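## Task

Six parcels sit in stacks on the cart's upper shelf, each marked on top with a mail stop code. Place the one coded F62 inside the letter tray on the desk so no part of it sticks out past the tray's edge. Every other parcel must end up on the cart's upper shelf within its rim. Release everything and back the robot away at the end. The robot must not topple or be left leaning, or the task fails. Anything that stays in place only because the robot is holding it does not count.

## Robot and tools

ROBOT. A LinearBot: an omnidirectional base with strong wheel motors (7 N m), a column about 1.75 m high, and a carriage that slides along it by lift_m (0 to 1 m). The carriage holds two identical six-joint arms, each ending in a two-finger gripper. Arm bases sit near 0.57 m + lift_m above the floor; carriage parts extend about 0.15 m lower. A hand reaches 0.78 m from its shoulder but only around 0.38 m beneath its arm base. The hand is roughly 0.16 m long, 0.1 m wide, 0.14 m when open. Parked arm: joints 1 to 6 = 0, 0.05, 0.05, 1.45, 0, 0; with both parked the footprint is about 0.95 m wide by 0.7 m long. Cameras: carriage_camera is fixed, facing forward, tilted about 20 degrees down; left_wrist_camera and right_wrist_camera look out beyond the fingertips. Loose items may occasionally get a short external shove.

FRAMES. Base frame: origin on the floor below the base centre, x forward, y left, z up. Result fields left_hand and right_hand give the point between each hand's pads in this frame; quat_wxyz rotates base axes into hand axes (hand z runs along the fingers, fingers open along hand y; an upward hand with joints 1, 5, 6 at 0 reads (1, 0, 0, 0)). The odometry frame equals the base frame at the scene's start. base_odometry integrates wheel rotation, so slip shows up as travel; heading is left-positive, -3.142 to 3.142. Hand readings can be off, more so at long reach; a level hand droops 10 to 17 cm with 1 kg.

execute_actions. Arguments: actions, a list holding one action or nothing (empty list = just report state and images); cameras, a list of camera names or "all" (omitted/null = all, [] = none; unknown name refuses the call). An action may contain base, joints, or both; they start together. base takes exactly one relative offset, measured from where the base last reported itself: translate_m (metres, forward positive, -2 to 2), strafe_m (metres, left positive, -2 to 2) or rotate_rad (radians, counter-clockwise positive, -6.3 to 6.3). joints is a dictionary of absolute targets by name: lift_m 0 to 1 m; per arm (left_ or right_ prefix) joint1_rad -2.617 to 3.054 (vertical-axis swing, 0 forward, positive left), joint2_rad 0 to 3.141 (shoulder: 0 upper arm back and level, 1.57 vertical, 3.14 forward and level), joint3_rad 0 to 3.141 (elbow: 0 folded, 3.14 straight), joint4_rad -1.57 to 1.57 (wrist pitch, positive lifts the fingertips), joint5_rad -1.57 to 1.57 (wrist yaw, positive turns fingertips to the RIGHT, opposite to joint 1), joint6_rad -2.094 to 2.094 (roll about the finger axis, positive clockwise seen from the forearm), gripper_m 0 to 0.093 (pad gap). Done tolerances: lift 0.004, joint1 0.02, joints 2-3 0.055, joint4 0.04, joints 5-6 0.02, gripper 0.004. An action lasts at most 15 s. Unknown keys or out-of-range values reject the call with no motion. Joints left unnamed may still drive toward earlier targets. If a result reports a stop, remaining motion calls in that same reply are skipped.

wait: seconds 0 to 10; nothing new commanded, returns state and images. zoom_image: camera plus region [x0, y0, x1, y1] in pixels of that camera's latest full image (896x504, origin top-left, at most 504 by 504). finished_scene: scene = current scene number; irreversible, reports success. Ending a reply without any tool call ends everything.

RESULTS. base_status/joint_status: done (for base: wheels turned the commanded amount, slip or not; a 1-2 mm move may stop short yet say done), off_target (resting away from target, maybe still pushing), contact_stop or time_out (target dropped, holds current spot), not_followed (a self-collision check withheld that arm's joints; the gripper still moves; withheld targets may be retried later). A grasping gripper normally shows off_target. on_its_own lists uncommanded behaviour; its held at value is the target, not the position. motor_effort: percent of max, peak in brackets, with sizeable fixed error and noise; lift effort grows with load and falling lift effort while lowering means a hand rests on something; drive_wheels higher at rest than after a free move means the base is pressing on something. Joint torques are raw drive outputs with offsets and noise. ARM HIT means an arm struck the robot hard. MOTOR HOT appears from 75 °C; at 90 °C the arm halts 10 s, at 100 °C it goes limp and falls (OVER-TEMPERATURE FAULT; keys then read limit_stop_at_motor_heat, so resend targets). Stretched arms heat quickly even empty, and holding continues while you think.

CAMERAS. Pinhole plus radial model, 896x504; fovy about 93.6 (carriage), 65.2 (left wrist), 84.5 (right wrist) degrees. At the start the carriage camera is near (0.173, -0.004, 1.287) in the base frame. Wrist camera poses follow the joint readings, so their error grows at long reach.

CAUTIONS. The base halts on heavy wheel effort or an arm knocked out of place, but often late; arms are unmonitored while rotating and usually while an arm is commanded, and the base may coast about 0.3 m after an arm touches something. Arms and grippers never stop on contact and snap to target once freed. After a blocked drive, reverse about 0.2 m (or undo the turn), repeat if needed. The base can slip under a table edge that the column then hits; reversing into such an edge can flip the robot. Tipping is likeliest with a high carriage, extended arms, loads, pulling or sudden stops; about 1.5 kg per hand with both arms forward can topple it, and only images reveal a lean. Never let the arms collide or press on each other. To free a withheld arm, move it alone clear first, then the other in a later action. Avoid drops, slams and hard pushes.

Each tool is called after "Call:" by a JSON object that holds its "fn" and its "kwargs", one argument or row to a line.

## Session

Call:
{"fn": "execute_actions", "kwargs": {
  "actions": []
}}

Scene clock: 0.00 s.
Joint torques (N m, as the arm reports them, + toward a larger angle): no reading
base_odometry: x=+0.000 y=+0.000 heading=+0.000 (m, m, rad; odometry frame)
base_status: not commanded
joint_positions: lift_m=+0.301 left_joint1_rad=+0.007 left_joint2_rad=+0.058 left_joint3_rad=+0.023 left_joint4_rad=+1.473 left_joint5_rad=-0.022 left_joint6_rad=-0.011 left_gripper_m=+0.095 right_joint1_rad=+0.001 right_joint2_rad=+0.024 right_joint3_rad=+0.047 right_joint4_rad=+1.466 right_joint5_rad=+0.018 right_joint6_rad=-0.031 right_gripper_m=+0.095
joint_status: not commanded
motor_effort: lift_m=+20 drive_wheels=+7 (%)
left_hand: x=+0.3094 y=+0.3403 z=+1.2986 quat_wxyz=(+0.998, -0.012, +0.066, -0.001) (m; base frame)
right_hand: x=+0.2934 y=-0.3395 z=+1.3051 quat_wxyz=(+0.999, +0.009, +0.041, -0.015) (m; base frame)
pictures: carriage_camera, left_wrist_camera, right_wrist_camera
Images, in order (width x height): carriage_camera 896x504, left_wrist_camera 896x504, right_wrist_camera 896x504.

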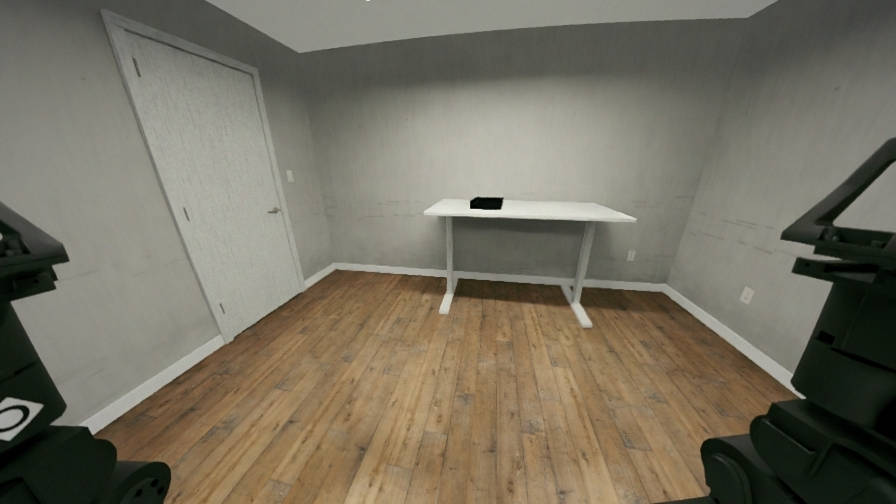

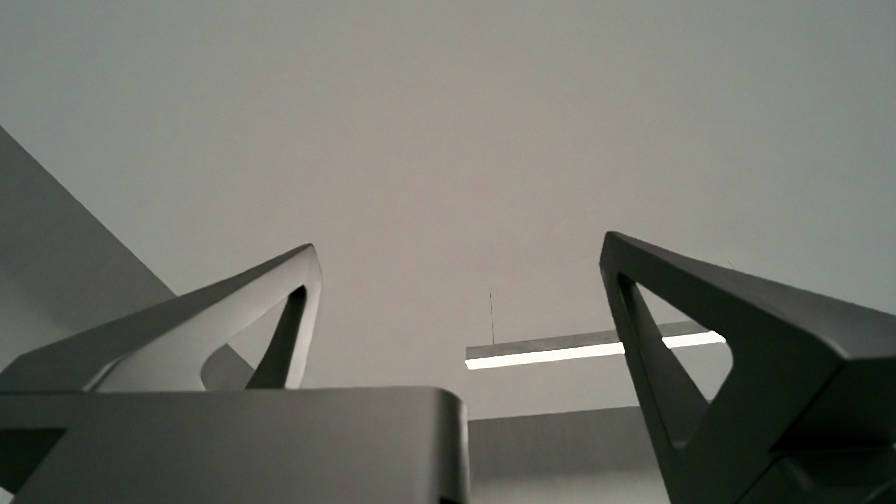

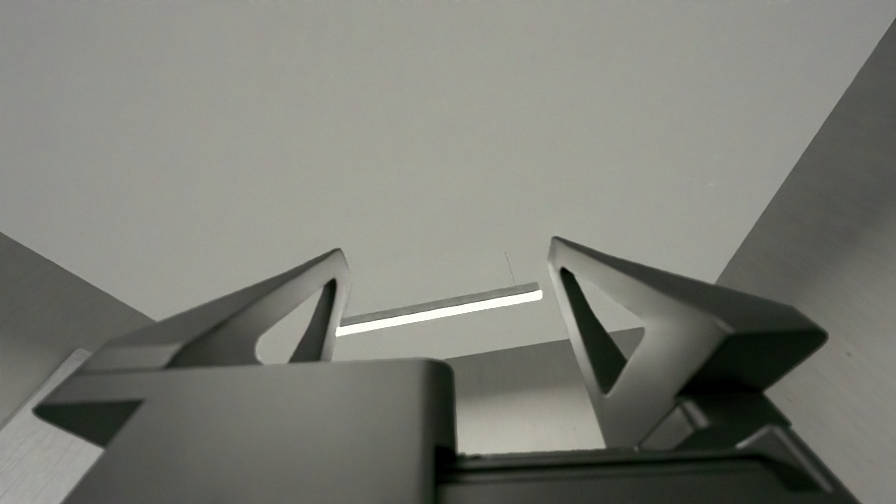

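Cart must be behind.

Call:
{"fn": "execute_actions", "kwargs": {
  "actions": [
    {"base":{"rotate_rad":-2.2}}
  ],
  "cameras": ["carriage_camera"]
}}

Scene clock: 4.97 s.
Joint torques (N m, as the arm reports them, + toward a larger angle): left_arm=[ 0.14  4.87  8.2  -0.23 -0.02  0.06] | right_arm=[-0.3   4.63  6.56 -0.09 -0.05 -0.09]
base_odometry: x=+0.000 y=+0.000 heading=-2.200 (m, m, rad; odometry frame)
base_status: done
joint_positions: lift_m=+0.301 left_joint1_rad=+0.007 left_joint2_rad=+0.058 left_joint3_rad=+0.023 left_joint4_rad=+1.470 left_joint5_rad=-0.022 left_joint6_rad=-0.011 left_gripper_m=+0.095 right_joint1_rad=+0.001 right_joint2_rad=+0.024 right_joint3_rad=+0.047 right_joint4_rad=+1.463 right_joint5_rad=+0.019 right_joint6_rad=-0.031 right_gripper_m=+0.095
joint_status: not commanded
motor_effort: lift_m=+20(21) drive_wheels=+8(19) (%)
left_hand: x=+0.3102 y=+0.3404 z=+1.2985 quat_wxyz=(+0.998, -0.012, +0.068, -0.001) (m; base frame)
right_hand: x=+0.2941 y=-0.3395 z=+1.3051 quat_wxyz=(+0.999, +0.009, +0.042, -0.015) (m; base frame)
pictures: carriage_camera
Images, in order (width x height): carriage_camera 896x504.

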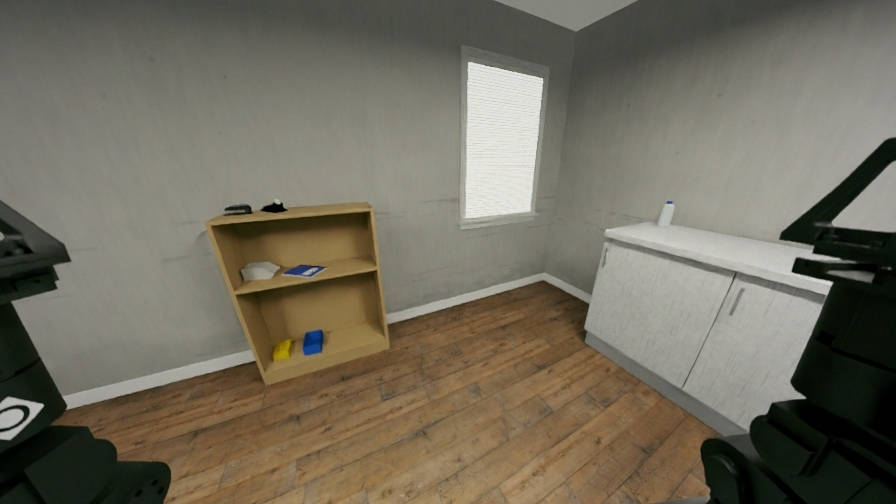

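Call:
{"fn": "execute_actions", "kwargs": {
  "actions": [
    {"base":{"rotate_rad":-2.0}}
  ],
  "cameras": ["carriage_camera"]
}}

Scene clock: 9.40 s.
Joint torques (N m, as the arm reports them, + toward a larger angle): left_arm=[ 0.17  4.9   8.14 -0.23 -0.02  0.06] | right_arm=[-0.29  4.64  6.55 -0.1  -0.06 -0.09]
base_odometry: x=+0.000 y=+0.000 heading=+2.084 (m, m, rad; odometry frame)
base_status: done
joint_positions: lift_m=+0.301 left_joint1_rad=+0.007 left_joint2_rad=+0.058 left_joint3_rad=+0.023 left_joint4_rad=+1.470 left_joint5_rad=-0.022 left_joint6_rad=-0.011 left_gripper_m=+0.095 right_joint1_rad=+0.001 right_joint2_rad=+0.024 right_joint3_rad=+0.047 right_joint4_rad=+1.463 right_joint5_rad=+0.019 right_joint6_rad=-0.031 right_gripper_m=+0.095
joint_status: not commanded
motor_effort: lift_m=+20(20) drive_wheels=+9(14) (%)
left_hand: x=+0.3103 y=+0.3404 z=+1.2985 quat_wxyz=(+0.998, -0.012, +0.068, -0.001) (m; base frame)
right_hand: x=+0.2941 y=-0.3395 z=+1.3051 quat_wxyz=(+0.999, +0.009, +0.042, -0.015) (m; base frame)
pictures: carriage_camera
Images, in order (width x height): carriage_camera 896x504.

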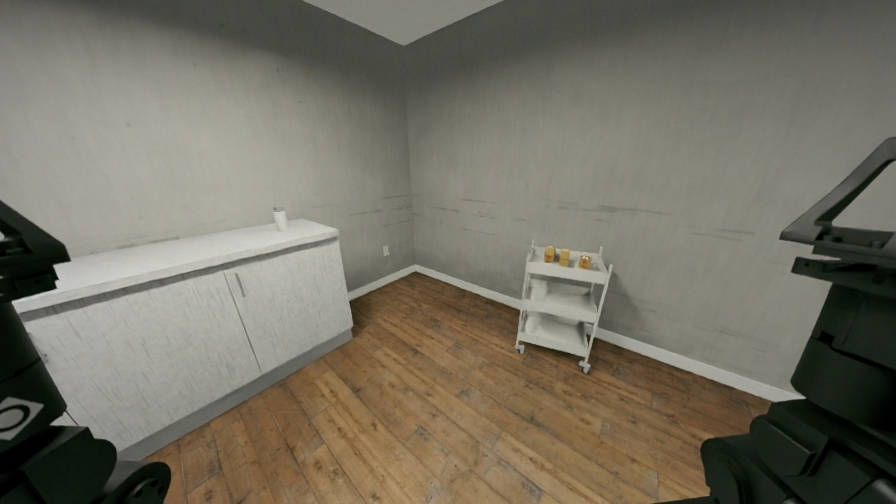

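Call:
{"fn": "execute_actions", "kwargs": {
  "actions": [
    {"base":{"rotate_rad":-0.5},"joints":{"lift_m":0.5}}
  ],
  "cameras": []
}}

Call:
{"fn": "execute_actions", "kwargs": {
  "actions": [
    {"base":{"translate_m":1.05}}
  ],
  "cameras": ["carriage_camera"]
}}

Call:
{"fn": "zoom_image", "kwargs": {
  "camera": "carriage_camera",
  "region": [330,300,570,504]
}}

Scene clock: 14.80 s.
Joint torques (N m, as the arm reports them, + toward a larger angle): left_arm=[ 0.13  4.92  8.15 -0.27 -0.03  0.07] | right_arm=[-0.28  4.63  6.6  -0.12 -0.05 -0.1 ]
base_odometry: x=+0.000 y=+0.000 heading=+1.584 (m, m, rad; odometry frame)
base_status: done
joint_positions: lift_m=+0.500 left_joint1_rad=+0.007 left_joint2_rad=+0.058 left_joint3_rad=+0.023 left_joint4_rad=+1.471 left_joint5_rad=-0.022 left_joint6_rad=-0.011 left_gripper_m=+0.095 right_joint1_rad=+0.001 right_joint2_rad=+0.024 right_joint3_rad=+0.047 right_joint4_rad=+1.464 right_joint5_rad=+0.019 right_joint6_rad=-0.031 right_gripper_m=+0.095
joint_status: all done
motor_effort: lift_m=+20(25) drive_wheels=+8(22) (%)
left_hand: x=+0.3100 y=+0.3404 z=+1.4973 quat_wxyz=(+0.998, -0.012, +0.067, -0.001) (m; base frame)
right_hand: x=+0.2940 y=-0.3395 z=+1.5038 quat_wxyz=(+0.999, +0.009, +0.042, -0.015) (m; base frame)
pictures: none
No camera images: the call's "cameras" was empty. Leave "cameras" out to get every camera's image.

Scene clock: 19.30 s.
Joint torques (N m, as the arm reports them, + toward a larger angle): left_arm=[ 0.18  4.88  8.14 -0.27 -0.03  0.06] | right_arm=[-0.27  4.66  6.56 -0.11 -0.05 -0.09]
base_odometry: x=-0.013 y=+1.050 heading=+1.583 (m, m, rad; odometry frame)
base_status: done
joint_positions: lift_m=+0.500 left_joint1_rad=+0.007 left_joint2_rad=+0.058 left_joint3_rad=+0.023 left_joint4_rad=+1.473 left_joint5_rad=-0.022 left_joint6_rad=-0.011 left_gripper_m=+0.095 right_joint1_rad=+0.001 right_joint2_rad=+0.024 right_joint3_rad=+0.047 right_joint4_rad=+1.464 right_joint5_rad=+0.019 right_joint6_rad=-0.031 right_gripper_m=+0.095
joint_status: not commanded
motor_effort: lift_m=+20(21) drive_wheels=-7(26) (%)
left_hand: x=+0.3094 y=+0.3403 z=+1.4974 quat_wxyz=(+0.998, -0.012, +0.066, -0.001) (m; base frame)
right_hand: x=+0.2939 y=-0.3395 z=+1.5038 quat_wxyz=(+0.999, +0.009, +0.042, -0.015) (m; base frame)
pictures: carriage_camera
camera_calibration (this result's frames):
carriage_camera: T_world_to_cam=[[-0.0361912, -0.99919, -0.0175883, 0.0284262], [-0.335707, 0.0287328, -0.941528, 1.457], [0.941271, -0.0281705, -0.336475, 0.336985], [0, 0, 0, 1]] pos_world=[0.172959, -0.00396732, 1.48569]
Images, in order (width x height): carriage_camera 896x504.

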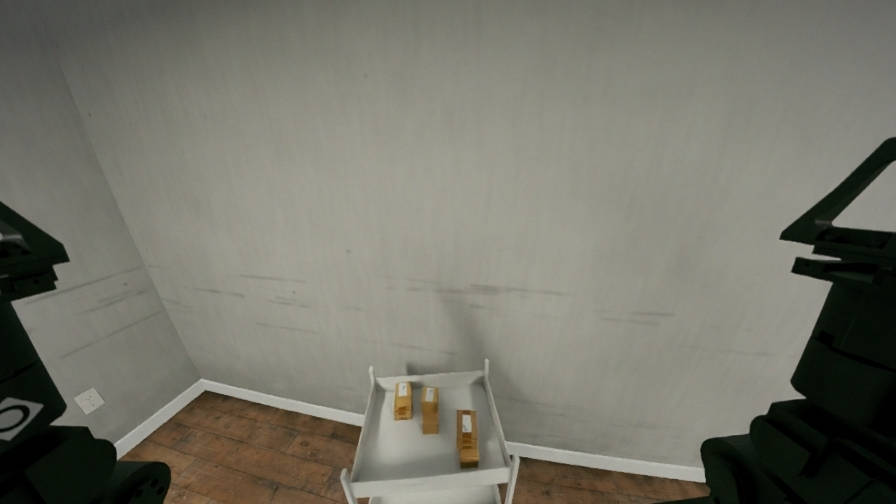

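Region (330, 300, 570, 504) of carriage_camera's 896x504 image, scaled by 2.100, with more detail than that image has; it fills the top 428 rows of this view, and the rest is white.

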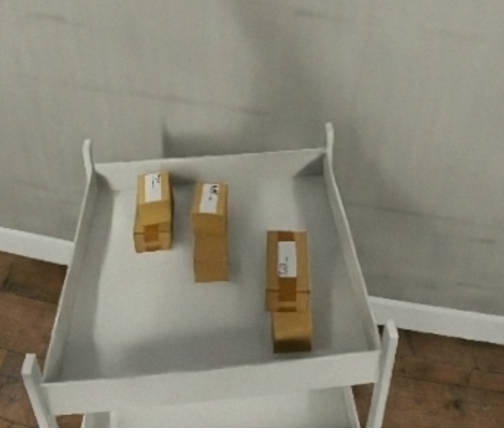

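Call:
{"fn": "execute_actions", "kwargs": {
  "actions": [
    {"joints":{"right_joint2_rad":1.7,"right_joint3_rad":1.5,"right_joint4_rad":-1.37},"base":{"strafe_m":-0.3}}
  ]
}}

Scene clock: 24.70 s.
Joint torques (N m, as the arm reports them, + toward a larger angle): left_arm=[ 0.16  4.95  8.21 -0.26 -0.01  0.07] | right_arm=[-0.3  -8.94  9.18  0.3  -0.02 -0.08]
base_odometry: x=+0.287 y=+1.054 heading=+1.584 (m, m, rad; odometry frame)
base_status: done
joint_positions: lift_m=+0.500 left_joint1_rad=+0.007 left_joint2_rad=+0.058 left_joint3_rad=+0.023 left_joint4_rad=+1.472 left_joint5_rad=-0.022 left_joint6_rad=-0.011 left_gripper_m=+0.095 right_joint1_rad=+0.001 right_joint2_rad=+1.694 right_joint3_rad=+1.474 right_joint4_rad=-1.364 right_joint5_rad=+0.019 right_joint6_rad=-0.031 right_gripper_m=+0.095
joint_status: all done
motor_effort: lift_m=+20(20) drive_wheels=-3(19) (%)
left_hand: x=+0.3097 y=+0.3404 z=+1.4973 quat_wxyz=(+0.998, -0.012, +0.067, -0.001) (m; base frame)
right_hand: x=+0.5752 y=-0.3393 z=+1.2085 quat_wxyz=(-0.006, -0.016, +1.000, -0.009) (m; base frame)
pictures: carriage_camera, left_wrist_camera, right_wrist_camera
camera_calibration (this result's frames):
carriage_camera: T_world_to_cam=[[-0.0361912, -0.99919, -0.0175883, 0.0284261], [-0.335707, 0.0287328, -0.941528, 1.45699], [0.941271, -0.0281705, -0.336475, 0.336981], [0, 0, 0, 1]] pos_world=[0.172959, -0.00396732, 1.48568]
left_wrist_camera: T_world_to_cam=[[0.0465883, -0.998562, 0.0265328, 0.291461], [0.728499, 0.0157909, -0.684865, 0.799606], [0.683461, 0.0512358, 0.728187, -1.19779], [0, 0, 0, 1]] pos_world=[0.222549, 0.339785, 1.4121]
right_wrist_camera: T_world_to_cam=[[0.0022519, -0.999622, 0.0274173, -0.370534], [-0.786443, 0.0151643, 0.617477, -0.28152], [-0.617659, -0.0229526, -0.786111, 1.41992], [0, 0, 0, 1]] pos_world=[0.656461, -0.333534, 1.3002]
Images, in order (width x height): carriage_camera 896x504, left_wrist_camera 896x504, right_wrist_camera 896x504.

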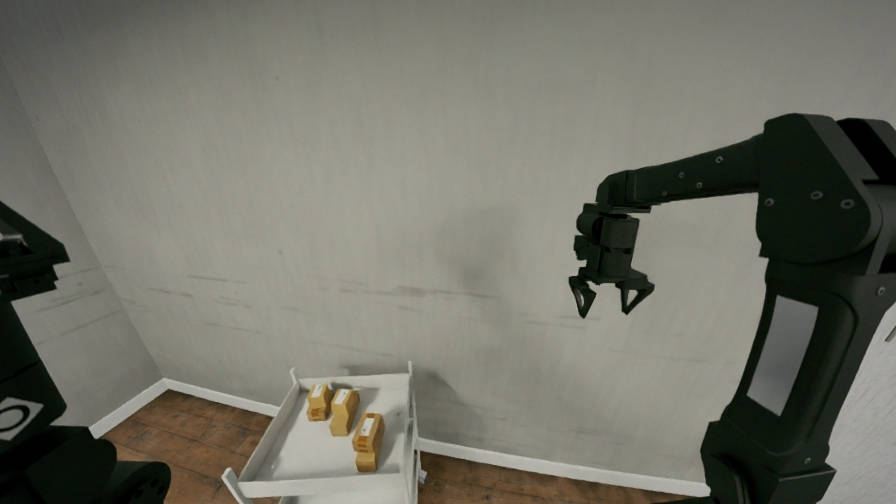

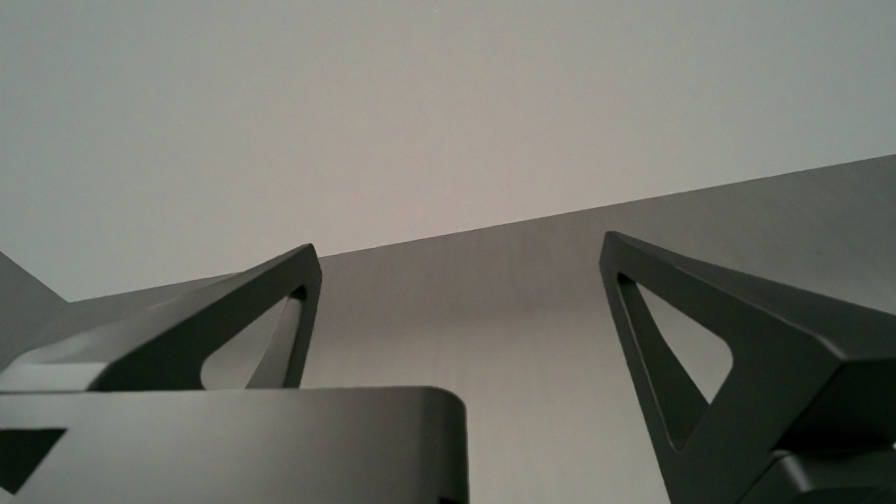

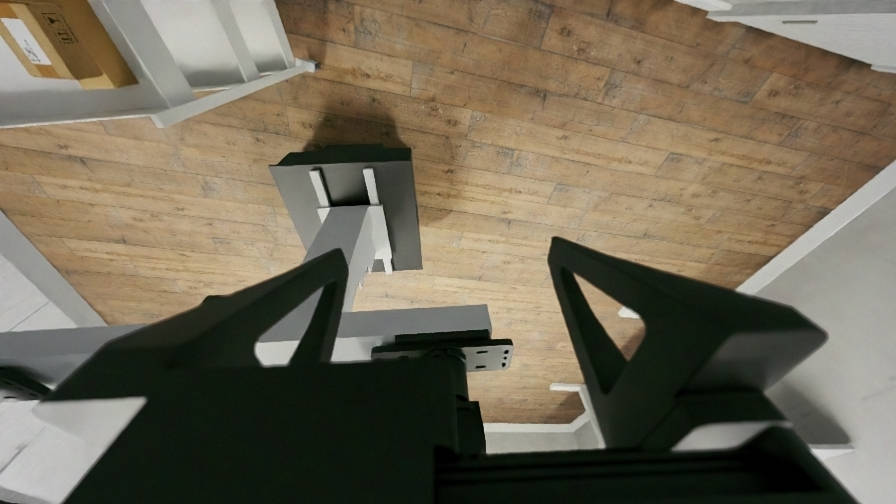

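Call:
{"fn": "execute_actions", "kwargs": {
  "actions": [
    {"joints":{"left_joint2_rad":1.7,"left_joint3_rad":1.5,"left_joint4_rad":-0.8,"right_joint2_rad":0.05,"right_joint3_rad":0.05,"right_joint4_rad":1.45},"base":{"strafe_m":0.1}}
  ],
  "cameras": ["left_wrist_camera","carriage_camera"]
}}

Scene clock: 29.63 s.
Joint torques (N m, as the arm reports them, + toward a larger angle): left_arm=[ 0.25 -9.84 12.48  1.56 -0.05  0.06] | right_arm=[-0.31  3.51  4.54 -0.06 -0.05 -0.09]
base_odometry: x=+0.187 y=+1.052 heading=+1.583 (m, m, rad; odometry frame)
base_status: done
joint_positions: lift_m=+0.500 left_joint1_rad=+0.007 left_joint2_rad=+1.697 left_joint3_rad=+1.475 left_joint4_rad=-0.799 left_joint5_rad=-0.022 left_joint6_rad=-0.011 left_gripper_m=+0.095 right_joint1_rad=+0.001 right_joint2_rad=+0.062 right_joint3_rad=+0.079 right_joint4_rad=+1.447 right_joint5_rad=+0.019 right_joint6_rad=-0.031 right_gripper_m=+0.095
joint_status: all done
motor_effort: lift_m=+20(21) drive_wheels=+12(10) (%)
left_hand: x=+0.7073 y=+0.3431 z=+1.2437 quat_wxyz=(+0.271, -0.012, +0.962, +0.010) (m; base frame)
right_hand: x=+0.3005 y=-0.3396 z=+1.5118 quat_wxyz=(+0.998, +0.009, +0.054, -0.015) (m; base frame)
pictures: carriage_camera, left_wrist_camera
camera_calibration (this result's frames):
carriage_camera: T_world_to_cam=[[-0.0361912, -0.99919, -0.0175883, 0.0284254], [-0.335707, 0.0287328, -0.941528, 1.45695], [0.941271, -0.0281705, -0.336475, 0.336969], [0, 0, 0, 1]] pos_world=[0.172959, -0.00396732, 1.48564]
left_wrist_camera: T_world_to_cam=[[-0.00711475, -0.998934, -0.0456201, 0.410267], [-0.997439, 0.00384223, 0.0714243, 0.620508], [-0.0711728, 0.0460115, -0.996402, 1.39548], [0, 0, 0, 1]] pos_world=[0.721158, 0.343237, 1.36486]
Images, in order (width x height): carriage_camera 896x504, left_wrist_camera 896x504.

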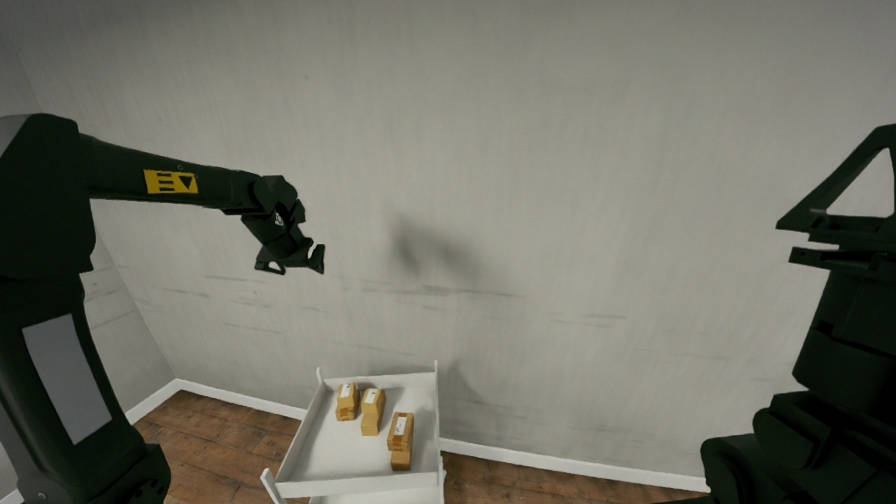

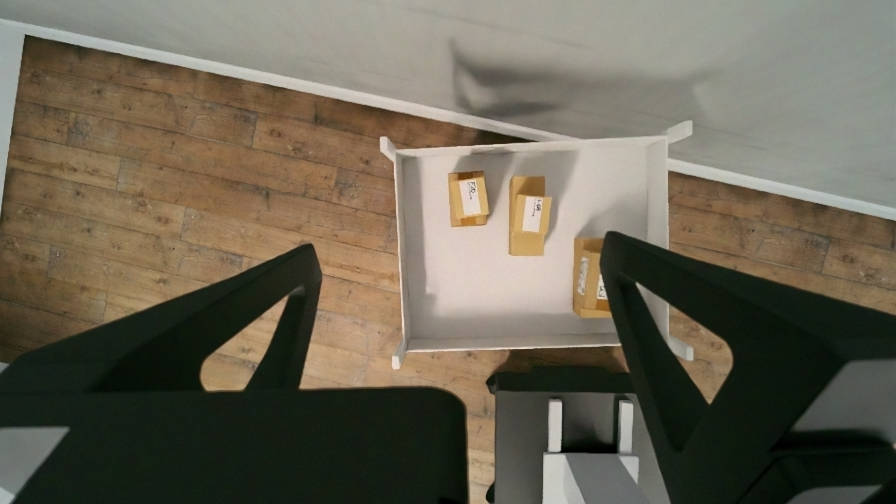

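Call:
{"fn": "zoom_image", "kwargs": {
  "camera": "left_wrist_camera",
  "region": [430,150,640,330]
}}

Region (430, 150, 640, 330) of left_wrist_camera's 896x504 image, scaled by 2.400, with more detail than that image has; it fills the top 432 rows of this view, and the rest is white.

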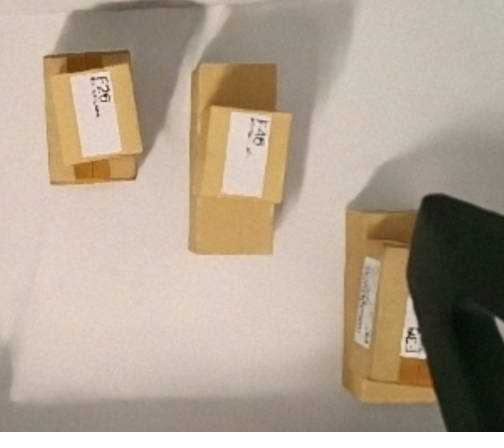

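Call:
{"fn": "execute_actions", "kwargs": {
  "actions": [
    {"base":{"strafe_m":-0.2},"joints":{"lift_m":0.3}}
  ],
  "cameras": ["left_wrist_camera"]
}}

Call:
{"fn": "zoom_image", "kwargs": {
  "camera": "left_wrist_camera",
  "region": [300,100,600,350]
}}

Scene clock: 35.83 s.
Joint torques (N m, as the arm reports them, + toward a larger angle): left_arm=[ 0.27 -9.92 11.12  1.59 -0.05  0.04] | right_arm=[-0.3   3.51  4.93 -0.05 -0.05 -0.09]
base_odometry: x=+0.387 y=+1.055 heading=+1.584 (m, m, rad; odometry frame)
base_status: done
joint_positions: lift_m=+0.300 left_joint1_rad=+0.007 left_joint2_rad=+1.698 left_joint3_rad=+1.488 left_joint4_rad=-0.803 left_joint5_rad=-0.022 left_joint6_rad=-0.011 left_gripper_m=+0.095 right_joint1_rad=+0.001 right_joint2_rad=+0.062 right_joint3_rad=+0.074 right_joint4_rad=+1.448 right_joint5_rad=+0.019 right_joint6_rad=-0.031 right_gripper_m=+0.095
joint_status: all done
motor_effort: lift_m=+21(21) drive_wheels=+0(12) (%)
left_hand: x=+0.7094 y=+0.3430 z=+1.0481 quat_wxyz=(+0.276, -0.012, +0.961, +0.010) (m; base frame)
right_hand: x=+0.3019 y=-0.3395 z=+1.3104 quat_wxyz=(+0.998, +0.008, +0.056, -0.015) (m; base frame)
pictures: left_wrist_camera
camera_calibration (this result's frames):
left_wrist_camera: T_world_to_cam=[[-0.00706012, -0.998928, -0.0457519, 0.401301], [-0.998073, 0.00421857, 0.0619092, 0.646891], [-0.0616498, 0.0461008, -0.997033, 1.19454], [0, 0, 0, 1]] pos_world=[0.722121, 0.343072, 1.1693]
Images, in order (width x height): left_wrist_camera 896x504.

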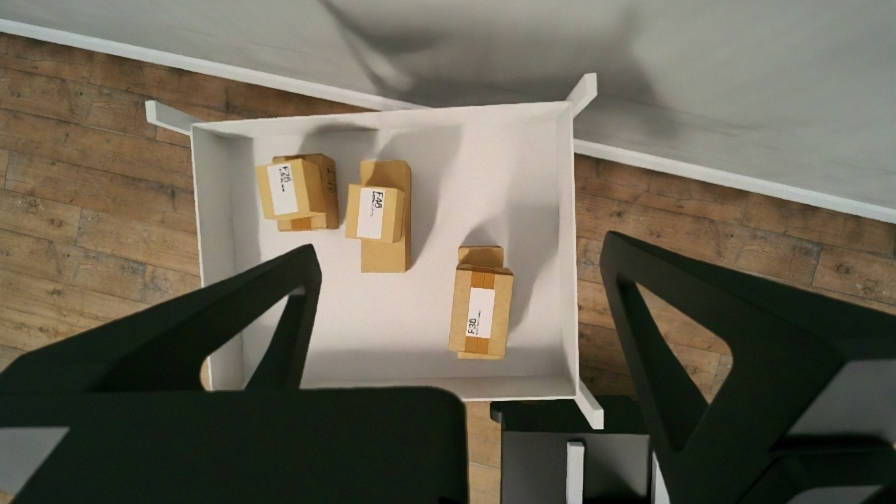

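Region (300, 100, 600, 350) of left_wrist_camera's 896x504 image, scaled by 1.680, with more detail than that image has.

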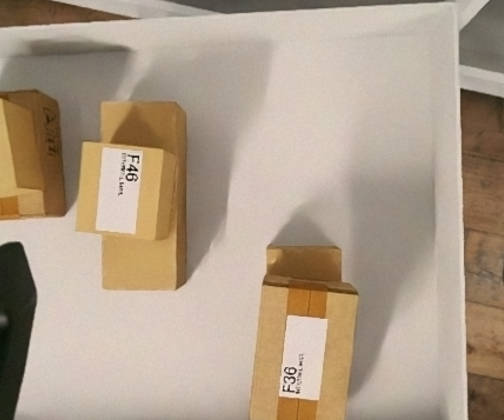

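Call:
{"fn": "execute_actions", "kwargs": {
  "actions": [
    {"base":{"translate_m":0.06},"joints":{"left_joint4_rad":-1.37,"lift_m":0.17}}
  ],
  "cameras": ["left_wrist_camera","carriage_camera"]
}}

Scene clock: 41.20 s.
Joint torques (N m, as the arm reports them, + toward a larger angle): left_arm=[ 0.16 -9.1   9.96  0.37 -0.07  0.06] | right_arm=[-0.27  3.44  4.9  -0.06 -0.05 -0.1 ]
base_odometry: x=+0.387 y=+1.115 heading=+1.583 (m, m, rad; odometry frame)
base_status: done
joint_positions: lift_m=+0.170 left_joint1_rad=+0.007 left_joint2_rad=+1.700 left_joint3_rad=+1.488 left_joint4_rad=-1.366 left_joint5_rad=-0.022 left_joint6_rad=-0.011 left_gripper_m=+0.095 right_joint1_rad=+0.001 right_joint2_rad=+0.062 right_joint3_rad=+0.074 right_joint4_rad=+1.447 right_joint5_rad=+0.018 right_joint6_rad=-0.031 right_gripper_m=+0.095
joint_status: all done
motor_effort: lift_m=+21(22) drive_wheels=+6(12) (%)
left_hand: x=+0.5781 y=+0.3421 z=+0.8800 quat_wxyz=(-0.003, -0.009, +1.000, +0.011) (m; base frame)
right_hand: x=+0.3019 y=-0.3395 z=+1.1804 quat_wxyz=(+0.998, +0.008, +0.056, -0.015) (m; base frame)
pictures: carriage_camera, left_wrist_camera
camera_calibration (this result's frames):
carriage_camera: T_world_to_cam=[[-0.0361912, -0.99919, -0.0175883, 0.0226203], [-0.335707, 0.0287328, -0.941528, 1.1462], [0.941271, -0.0281705, -0.336475, 0.225914], [0, 0, 0, 1]] pos_world=[0.172959, -0.00396732, 1.15559]
left_wrist_camera: T_world_to_cam=[[-0.0294541, -0.999074, -0.0313504, 0.39215], [-0.809622, 0.00545133, 0.586926, -0.0451722], [-0.586212, 0.0426694, -0.809033, 1.15792], [0, 0, 0, 1]] pos_world=[0.653766, 0.342625, 0.975604]
Images, in order (width x height): carriage_camera 896x504, left_wrist_camera 896x504.

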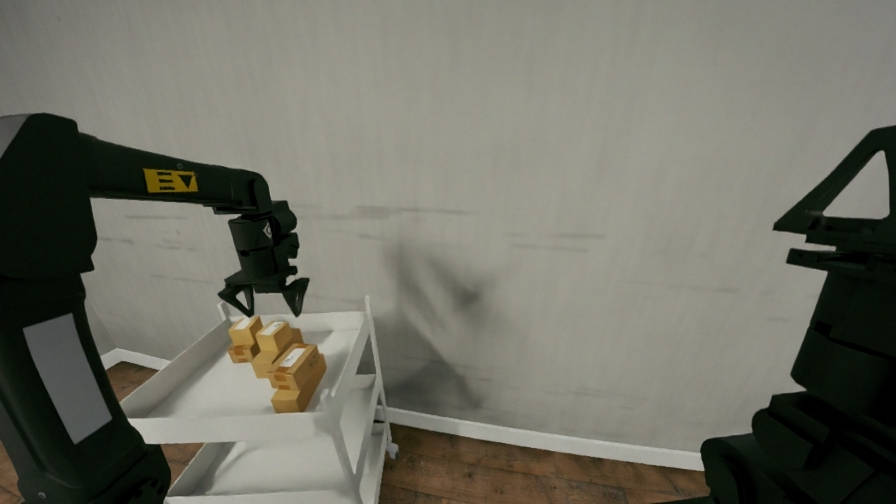

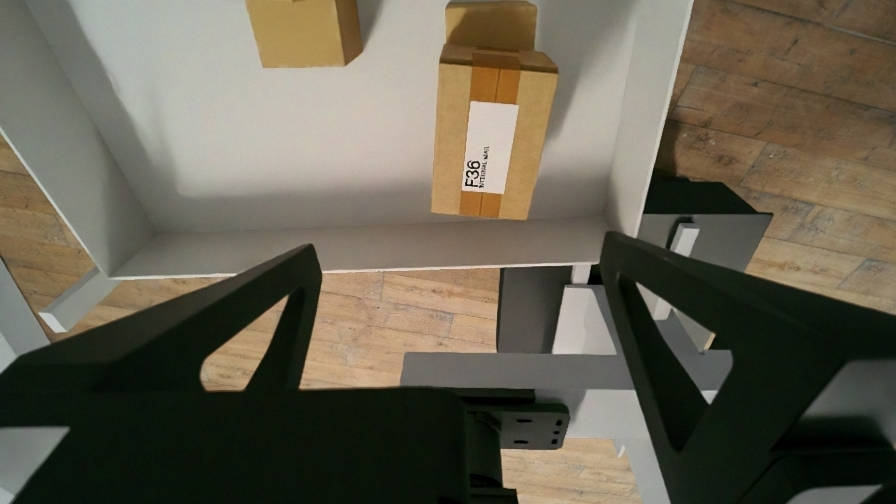

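Call:
{"fn": "execute_actions", "kwargs": {
  "actions": [
    {"base":{"strafe_m":-0.014},"joints":{"lift_m":0.03}}
  ],
  "cameras": ["left_wrist_camera","carriage_camera"]
}}

Scene clock: 44.70 s.
Joint torques (N m, as the arm reports them, + toward a larger angle): left_arm=[ 0.2  -9.02 10.01  0.39 -0.05  0.05] | right_arm=[-0.3   3.47  4.91 -0.05 -0.05 -0.09]
base_odometry: x=+0.401 y=+1.116 heading=+1.584 (m, m, rad; odometry frame)
base_status: done
joint_positions: lift_m=+0.030 left_joint1_rad=+0.007 left_joint2_rad=+1.700 left_joint3_rad=+1.488 left_joint4_rad=-1.368 left_joint5_rad=-0.022 left_joint6_rad=-0.011 left_gripper_m=+0.095 right_joint1_rad=+0.001 right_joint2_rad=+0.062 right_joint3_rad=+0.074 right_joint4_rad=+1.448 right_joint5_rad=+0.018 right_joint6_rad=-0.031 right_gripper_m=+0.095
joint_status: all done
motor_effort: lift_m=+21(23) drive_wheels=+5(12) (%)
left_hand: x=+0.5775 y=+0.3421 z=+0.7400 quat_wxyz=(-0.004, -0.009, +1.000, +0.011) (m; base frame)
right_hand: x=+0.3018 y=-0.3394 z=+1.0404 quat_wxyz=(+0.998, +0.008, +0.056, -0.015) (m; base frame)
pictures: carriage_camera, left_wrist_camera
camera_calibration (this result's frames):
carriage_camera: T_world_to_cam=[[-0.0361912, -0.99919, -0.0175883, 0.0201579], [-0.335707, 0.0287328, -0.941528, 1.01438], [0.941271, -0.0281705, -0.336475, 0.178806], [0, 0, 0, 1]] pos_world=[0.172959, -0.00396732, 1.01559]
left_wrist_camera: T_world_to_cam=[[-0.0295257, -0.999075, -0.031268, 0.387721], [-0.808277, 0.00546013, 0.588778, 0.0343918], [-0.588062, 0.0426572, -0.80769, 1.04441], [0, 0, 0, 1]] pos_world=[0.653422, 0.342623, 0.83543]
Images, in order (width x height): carriage_camera 896x504, left_wrist_camera 896x504.

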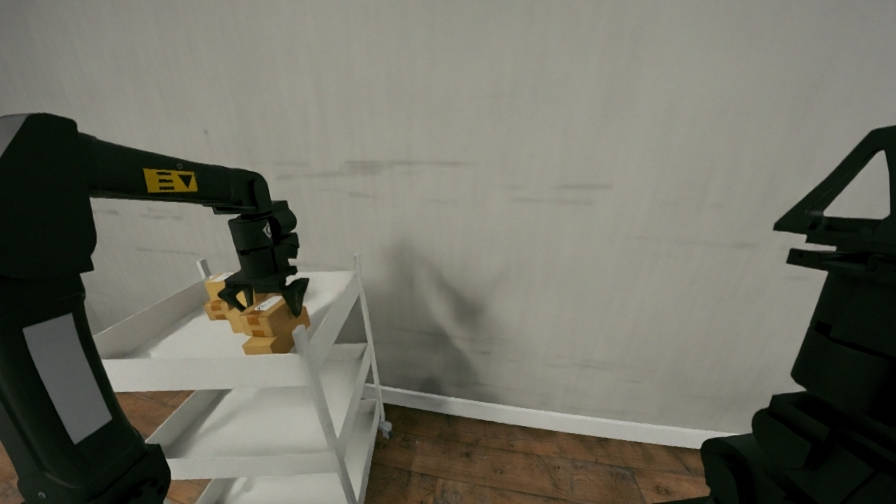

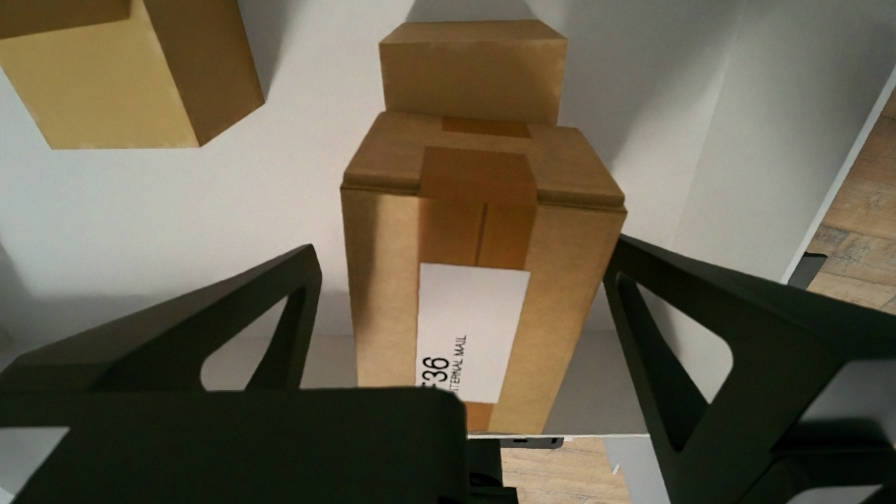

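Call:
{"fn": "execute_actions", "kwargs": {
  "actions": [
    {"joints":{"lift_m":0.012}}
  ],
  "cameras": []
}}

Call:
{"fn": "execute_actions", "kwargs": {
  "actions": [
    {"joints":{"left_gripper_m":0.03}}
  ],
  "cameras": []
}}

Call:
{"fn": "execute_actions", "kwargs": {
  "actions": [
    {"joints":{"lift_m":0.08}}
  ],
  "cameras": ["left_wrist_camera"]
}}

Call:
{"fn": "execute_actions", "kwargs": {
  "actions": [
    {"base":{"strafe_m":0.17}}
  ],
  "cameras": []
}}

Call:
{"fn": "execute_actions", "kwargs": {
  "actions": [
    {"joints":{"lift_m":0.01,"left_joint2_rad":1.82,"left_joint4_rad":-1.25}}
  ]
}}

Scene clock: 48.40 s.
Joint torques (N m, as the arm reports them, + toward a larger angle): left_arm=[ 0.2  -9.25  9.94  0.39 -0.05  0.06] | right_arm=[-0.27  3.44  5.05 -0.05 -0.04 -0.09]
base_odometry: x=+0.401 y=+1.116 heading=+1.584 (m, m, rad; odometry frame)
base_status: not commanded
joint_positions: lift_m=+0.012 left_joint1_rad=+0.007 left_joint2_rad=+1.701 left_joint3_rad=+1.488 left_joint4_rad=-1.369 left_joint5_rad=-0.022 left_joint6_rad=-0.011 left_gripper_m=+0.095 right_joint1_rad=+0.001 right_joint2_rad=+0.062 right_joint3_rad=+0.071 right_joint4_rad=+1.448 right_joint5_rad=+0.018 right_joint6_rad=-0.031 right_gripper_m=+0.095
joint_status: all done
motor_effort: lift_m=+21(19) drive_wheels=+7(6) (%)
left_hand: x=+0.5774 y=+0.3421 z=+0.7217 quat_wxyz=(-0.005, -0.009, +1.000, +0.011) (m; base frame)
right_hand: x=+0.3025 y=-0.3394 z=+1.0217 quat_wxyz=(+0.998, +0.008, +0.057, -0.015) (m; base frame)
pictures: none
No camera images: the call's "cameras" was empty. Leave "cameras" out to get every camera's image.

Scene clock: 49.03 s.
Joint torques (N m, as the arm reports them, + toward a larger angle): left_arm=[ 0.24 -9.2  10.04  0.37 -0.08  0.05] | right_arm=[-0.3   3.46  5.07 -0.07 -0.03 -0.09]
base_odometry: x=+0.401 y=+1.116 heading=+1.584 (m, m, rad; odometry frame)
base_status: not commanded
joint_positions: lift_m=+0.012 left_joint1_rad=+0.007 left_joint2_rad=+1.701 left_joint3_rad=+1.488 left_joint4_rad=-1.369 left_joint5_rad=-0.021 left_joint6_rad=-0.011 left_gripper_m=+0.062 right_joint1_rad=+0.001 right_joint2_rad=+0.062 right_joint3_rad=+0.071 right_joint4_rad=+1.448 right_joint5_rad=+0.018 right_joint6_rad=-0.031 right_gripper_m=+0.095
joint_status: left_gripper_m off_target (ended at +0.062, target +0.030)
motor_effort: lift_m=+21(21) drive_wheels=+6(5) (%)
left_hand: x=+0.5773 y=+0.3420 z=+0.7217 quat_wxyz=(-0.006, -0.009, +1.000, +0.011) (m; base frame)
right_hand: x=+0.3025 y=-0.3394 z=+1.0217 quat_wxyz=(+0.998, +0.008, +0.057, -0.015) (m; base frame)
pictures: none
No camera images: the call's "cameras" was empty. Leave "cameras" out to get every camera's image.

Scene clock: 49.83 s.
Joint torques (N m, as the arm reports them, + toward a larger angle): left_arm=[ 0.21 -9.2   9.99  0.41 -0.08  0.05] | right_arm=[-0.32  3.47  5.07 -0.05 -0.04 -0.09]
base_odometry: x=+0.401 y=+1.116 heading=+1.584 (m, m, rad; odometry frame)
base_status: not commanded
joint_positions: lift_m=+0.080 left_joint1_rad=+0.007 left_joint2_rad=+1.701 left_joint3_rad=+1.488 left_joint4_rad=-1.369 left_joint5_rad=-0.021 left_joint6_rad=-0.011 left_gripper_m=+0.062 right_joint1_rad=+0.001 right_joint2_rad=+0.062 right_joint3_rad=+0.071 right_joint4_rad=+1.448 right_joint5_rad=+0.018 right_joint6_rad=-0.031 right_gripper_m=+0.095
joint_status: all done
motor_effort: lift_m=+20(26) drive_wheels=+5(6) (%)
left_hand: x=+0.5773 y=+0.3420 z=+0.7897 quat_wxyz=(-0.006, -0.009, +1.000, +0.011) (m; base frame)
right_hand: x=+0.3025 y=-0.3394 z=+1.0899 quat_wxyz=(+0.998, +0.008, +0.057, -0.015) (m; base frame)
pictures: left_wrist_camera
camera_calibration (this result's frames):
left_wrist_camera: T_world_to_cam=[[-0.0296002, -0.999099, -0.0304095, 0.388508], [-0.806704, 0.00591417, 0.590926, 0.00217674], [-0.590213, 0.042023, -0.806153, 1.08465], [0, 0, 0, 1]] pos_world=[0.65343, 0.342565, 0.884921]
Images, in order (width x height): left_wrist_camera 896x504.

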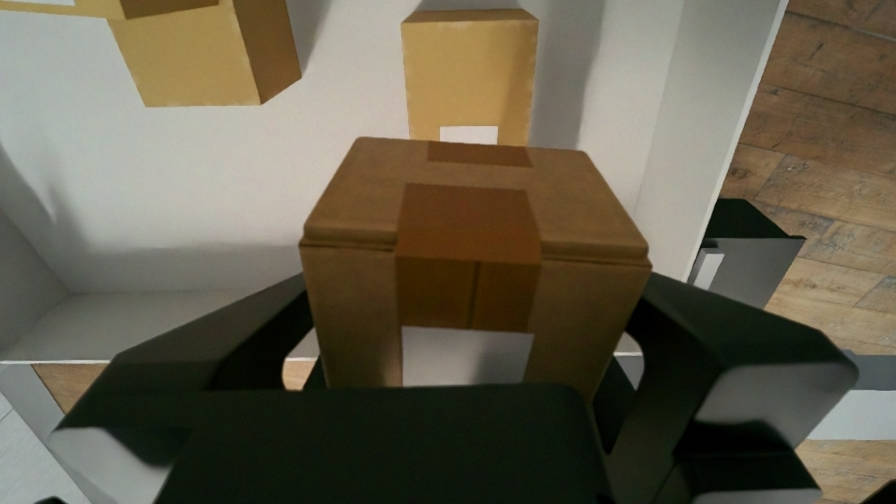

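Scene clock: 51.83 s.
Joint torques (N m, as the arm reports them, + toward a larger angle): left_arm=[ 0.2  -9.24  9.98  0.41 -0.07  0.06] | right_arm=[-0.3   3.45  5.12 -0.05 -0.03 -0.1 ]
base_odometry: x=+0.231 y=+1.114 heading=+1.583 (m, m, rad; odometry frame)
base_status: done
joint_positions: lift_m=+0.080 left_joint1_rad=+0.007 left_joint2_rad=+1.701 left_joint3_rad=+1.488 left_joint4_rad=-1.369 left_joint5_rad=-0.021 left_joint6_rad=-0.011 left_gripper_m=+0.062 right_joint1_rad=+0.001 right_joint2_rad=+0.062 right_joint3_rad=+0.071 right_joint4_rad=+1.448 right_joint5_rad=+0.018 right_joint6_rad=-0.031 right_gripper_m=+0.095
joint_status: not commanded
motor_effort: lift_m=+20(20) drive_wheels=-1(18) (%)
left_hand: x=+0.5773 y=+0.3420 z=+0.7897 quat_wxyz=(-0.006, -0.009, +1.000, +0.011) (m; base frame)
right_hand: x=+0.3025 y=-0.3394 z=+1.0898 quat_wxyz=(+0.998, +0.008, +0.057, -0.015) (m; base frame)
pictures: none
No camera images: the call's "cameras" was empty. Leave "cameras" out to get every camera's image.

Scene clock: 52.63 s.
Joint torques (N m, as the arm reports them, + toward a larger angle): left_arm=[-0.59 -2.51  4.88  1.16 -0.2   0.01] | right_arm=[-0.31  3.49  5.18 -0.07 -0.04 -0.1 ]
base_odometry: x=+0.231 y=+1.114 heading=+1.584 (m, m, rad; odometry frame)
base_status: not commanded
joint_positions: lift_m=+0.010 left_joint1_rad=+0.015 left_joint2_rad=+1.746 left_joint3_rad=+1.544 left_joint4_rad=-1.298 left_joint5_rad=-0.009 left_joint6_rad=-0.007 left_gripper_m=+0.062 right_joint1_rad=+0.001 right_joint2_rad=+0.061 right_joint3_rad=+0.070 right_joint4_rad=+1.450 right_joint5_rad=+0.019 right_joint6_rad=-0.031 right_gripper_m=+0.095
joint_status: left_joint2_rad off_target (ended at +1.746, target +1.820); left_joint4_rad off_target (ended at -1.298, target -1.250); the others done
motor_effort: lift_m=+18(18) drive_wheels=-1(5) (%)
left_hand: x=+0.6090 y=+0.3429 z=+0.7216 quat_wxyz=(+0.035, -0.011, +0.999, +0.005) (m; base frame)
right_hand: x=+0.3022 y=-0.3395 z=+1.0198 quat_wxyz=(+0.998, +0.008, +0.056, -0.015) (m; base frame)
pictures: carriage_camera, left_wrist_camera, right_wrist_camera
camera_calibration (this result's frames):
carriage_camera: T_world_to_cam=[[-0.0361912, -0.99919, -0.0175883, 0.0198118], [-0.335707, 0.0287328, -0.941528, 0.995854], [0.941271, -0.0281705, -0.336475, 0.172186], [0, 0, 0, 1]] pos_world=[0.172959, -0.00396732, 0.995909]
left_wrist_camera: T_world_to_cam=[[-0.0232607, -0.999501, -0.0213697, 0.378051], [-0.852467, 0.00866319, 0.522709, 0.144141], [-0.522263, 0.0303755, -0.852243, 1.04424], [0, 0, 0, 1]] pos_world=[0.677035, 0.344894, 0.822678]
right_wrist_camera: T_world_to_cam=[[-0.0025573, -0.999638, -0.0267944, -0.308276], [0.720505, 0.0167387, -0.693248, 0.502134], [0.693445, -0.0210783, 0.720201, -0.82869], [0, 0, 0, 1]] pos_world=[0.212073, -0.334036, 0.936667]
Images, in order (width x height): carriage_camera 896x504, left_wrist_camera 896x504, right_wrist_camera 896x504.

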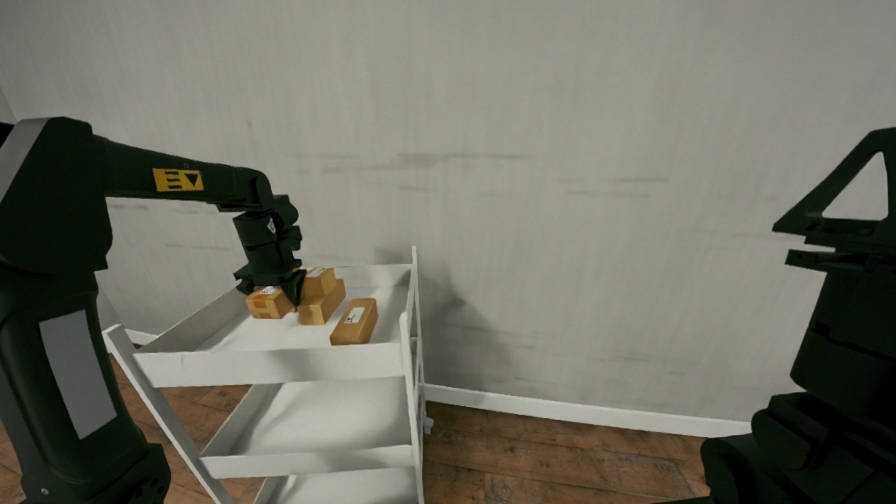

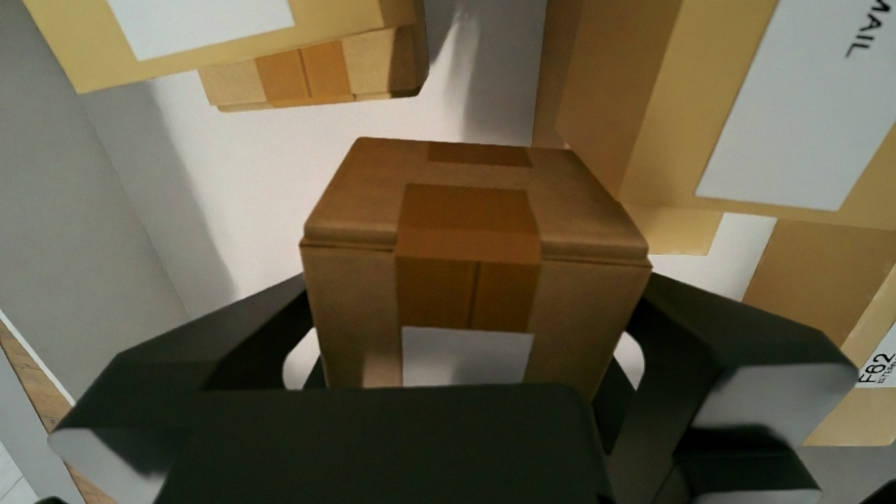

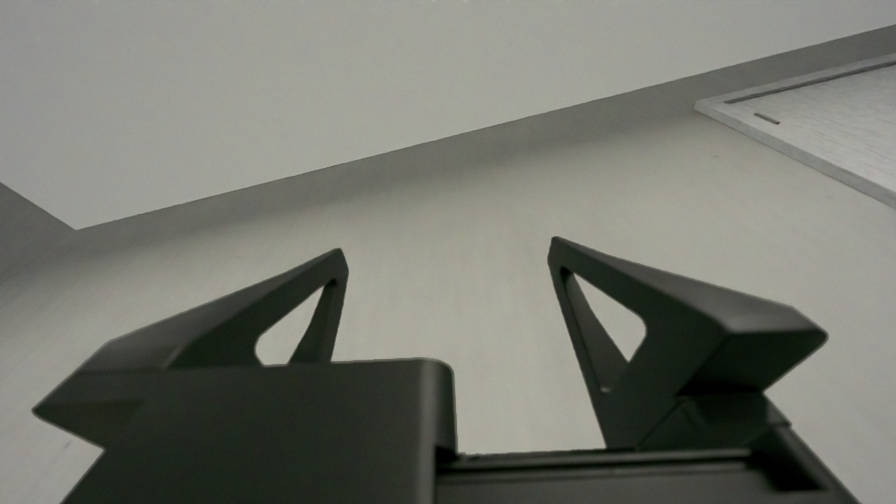

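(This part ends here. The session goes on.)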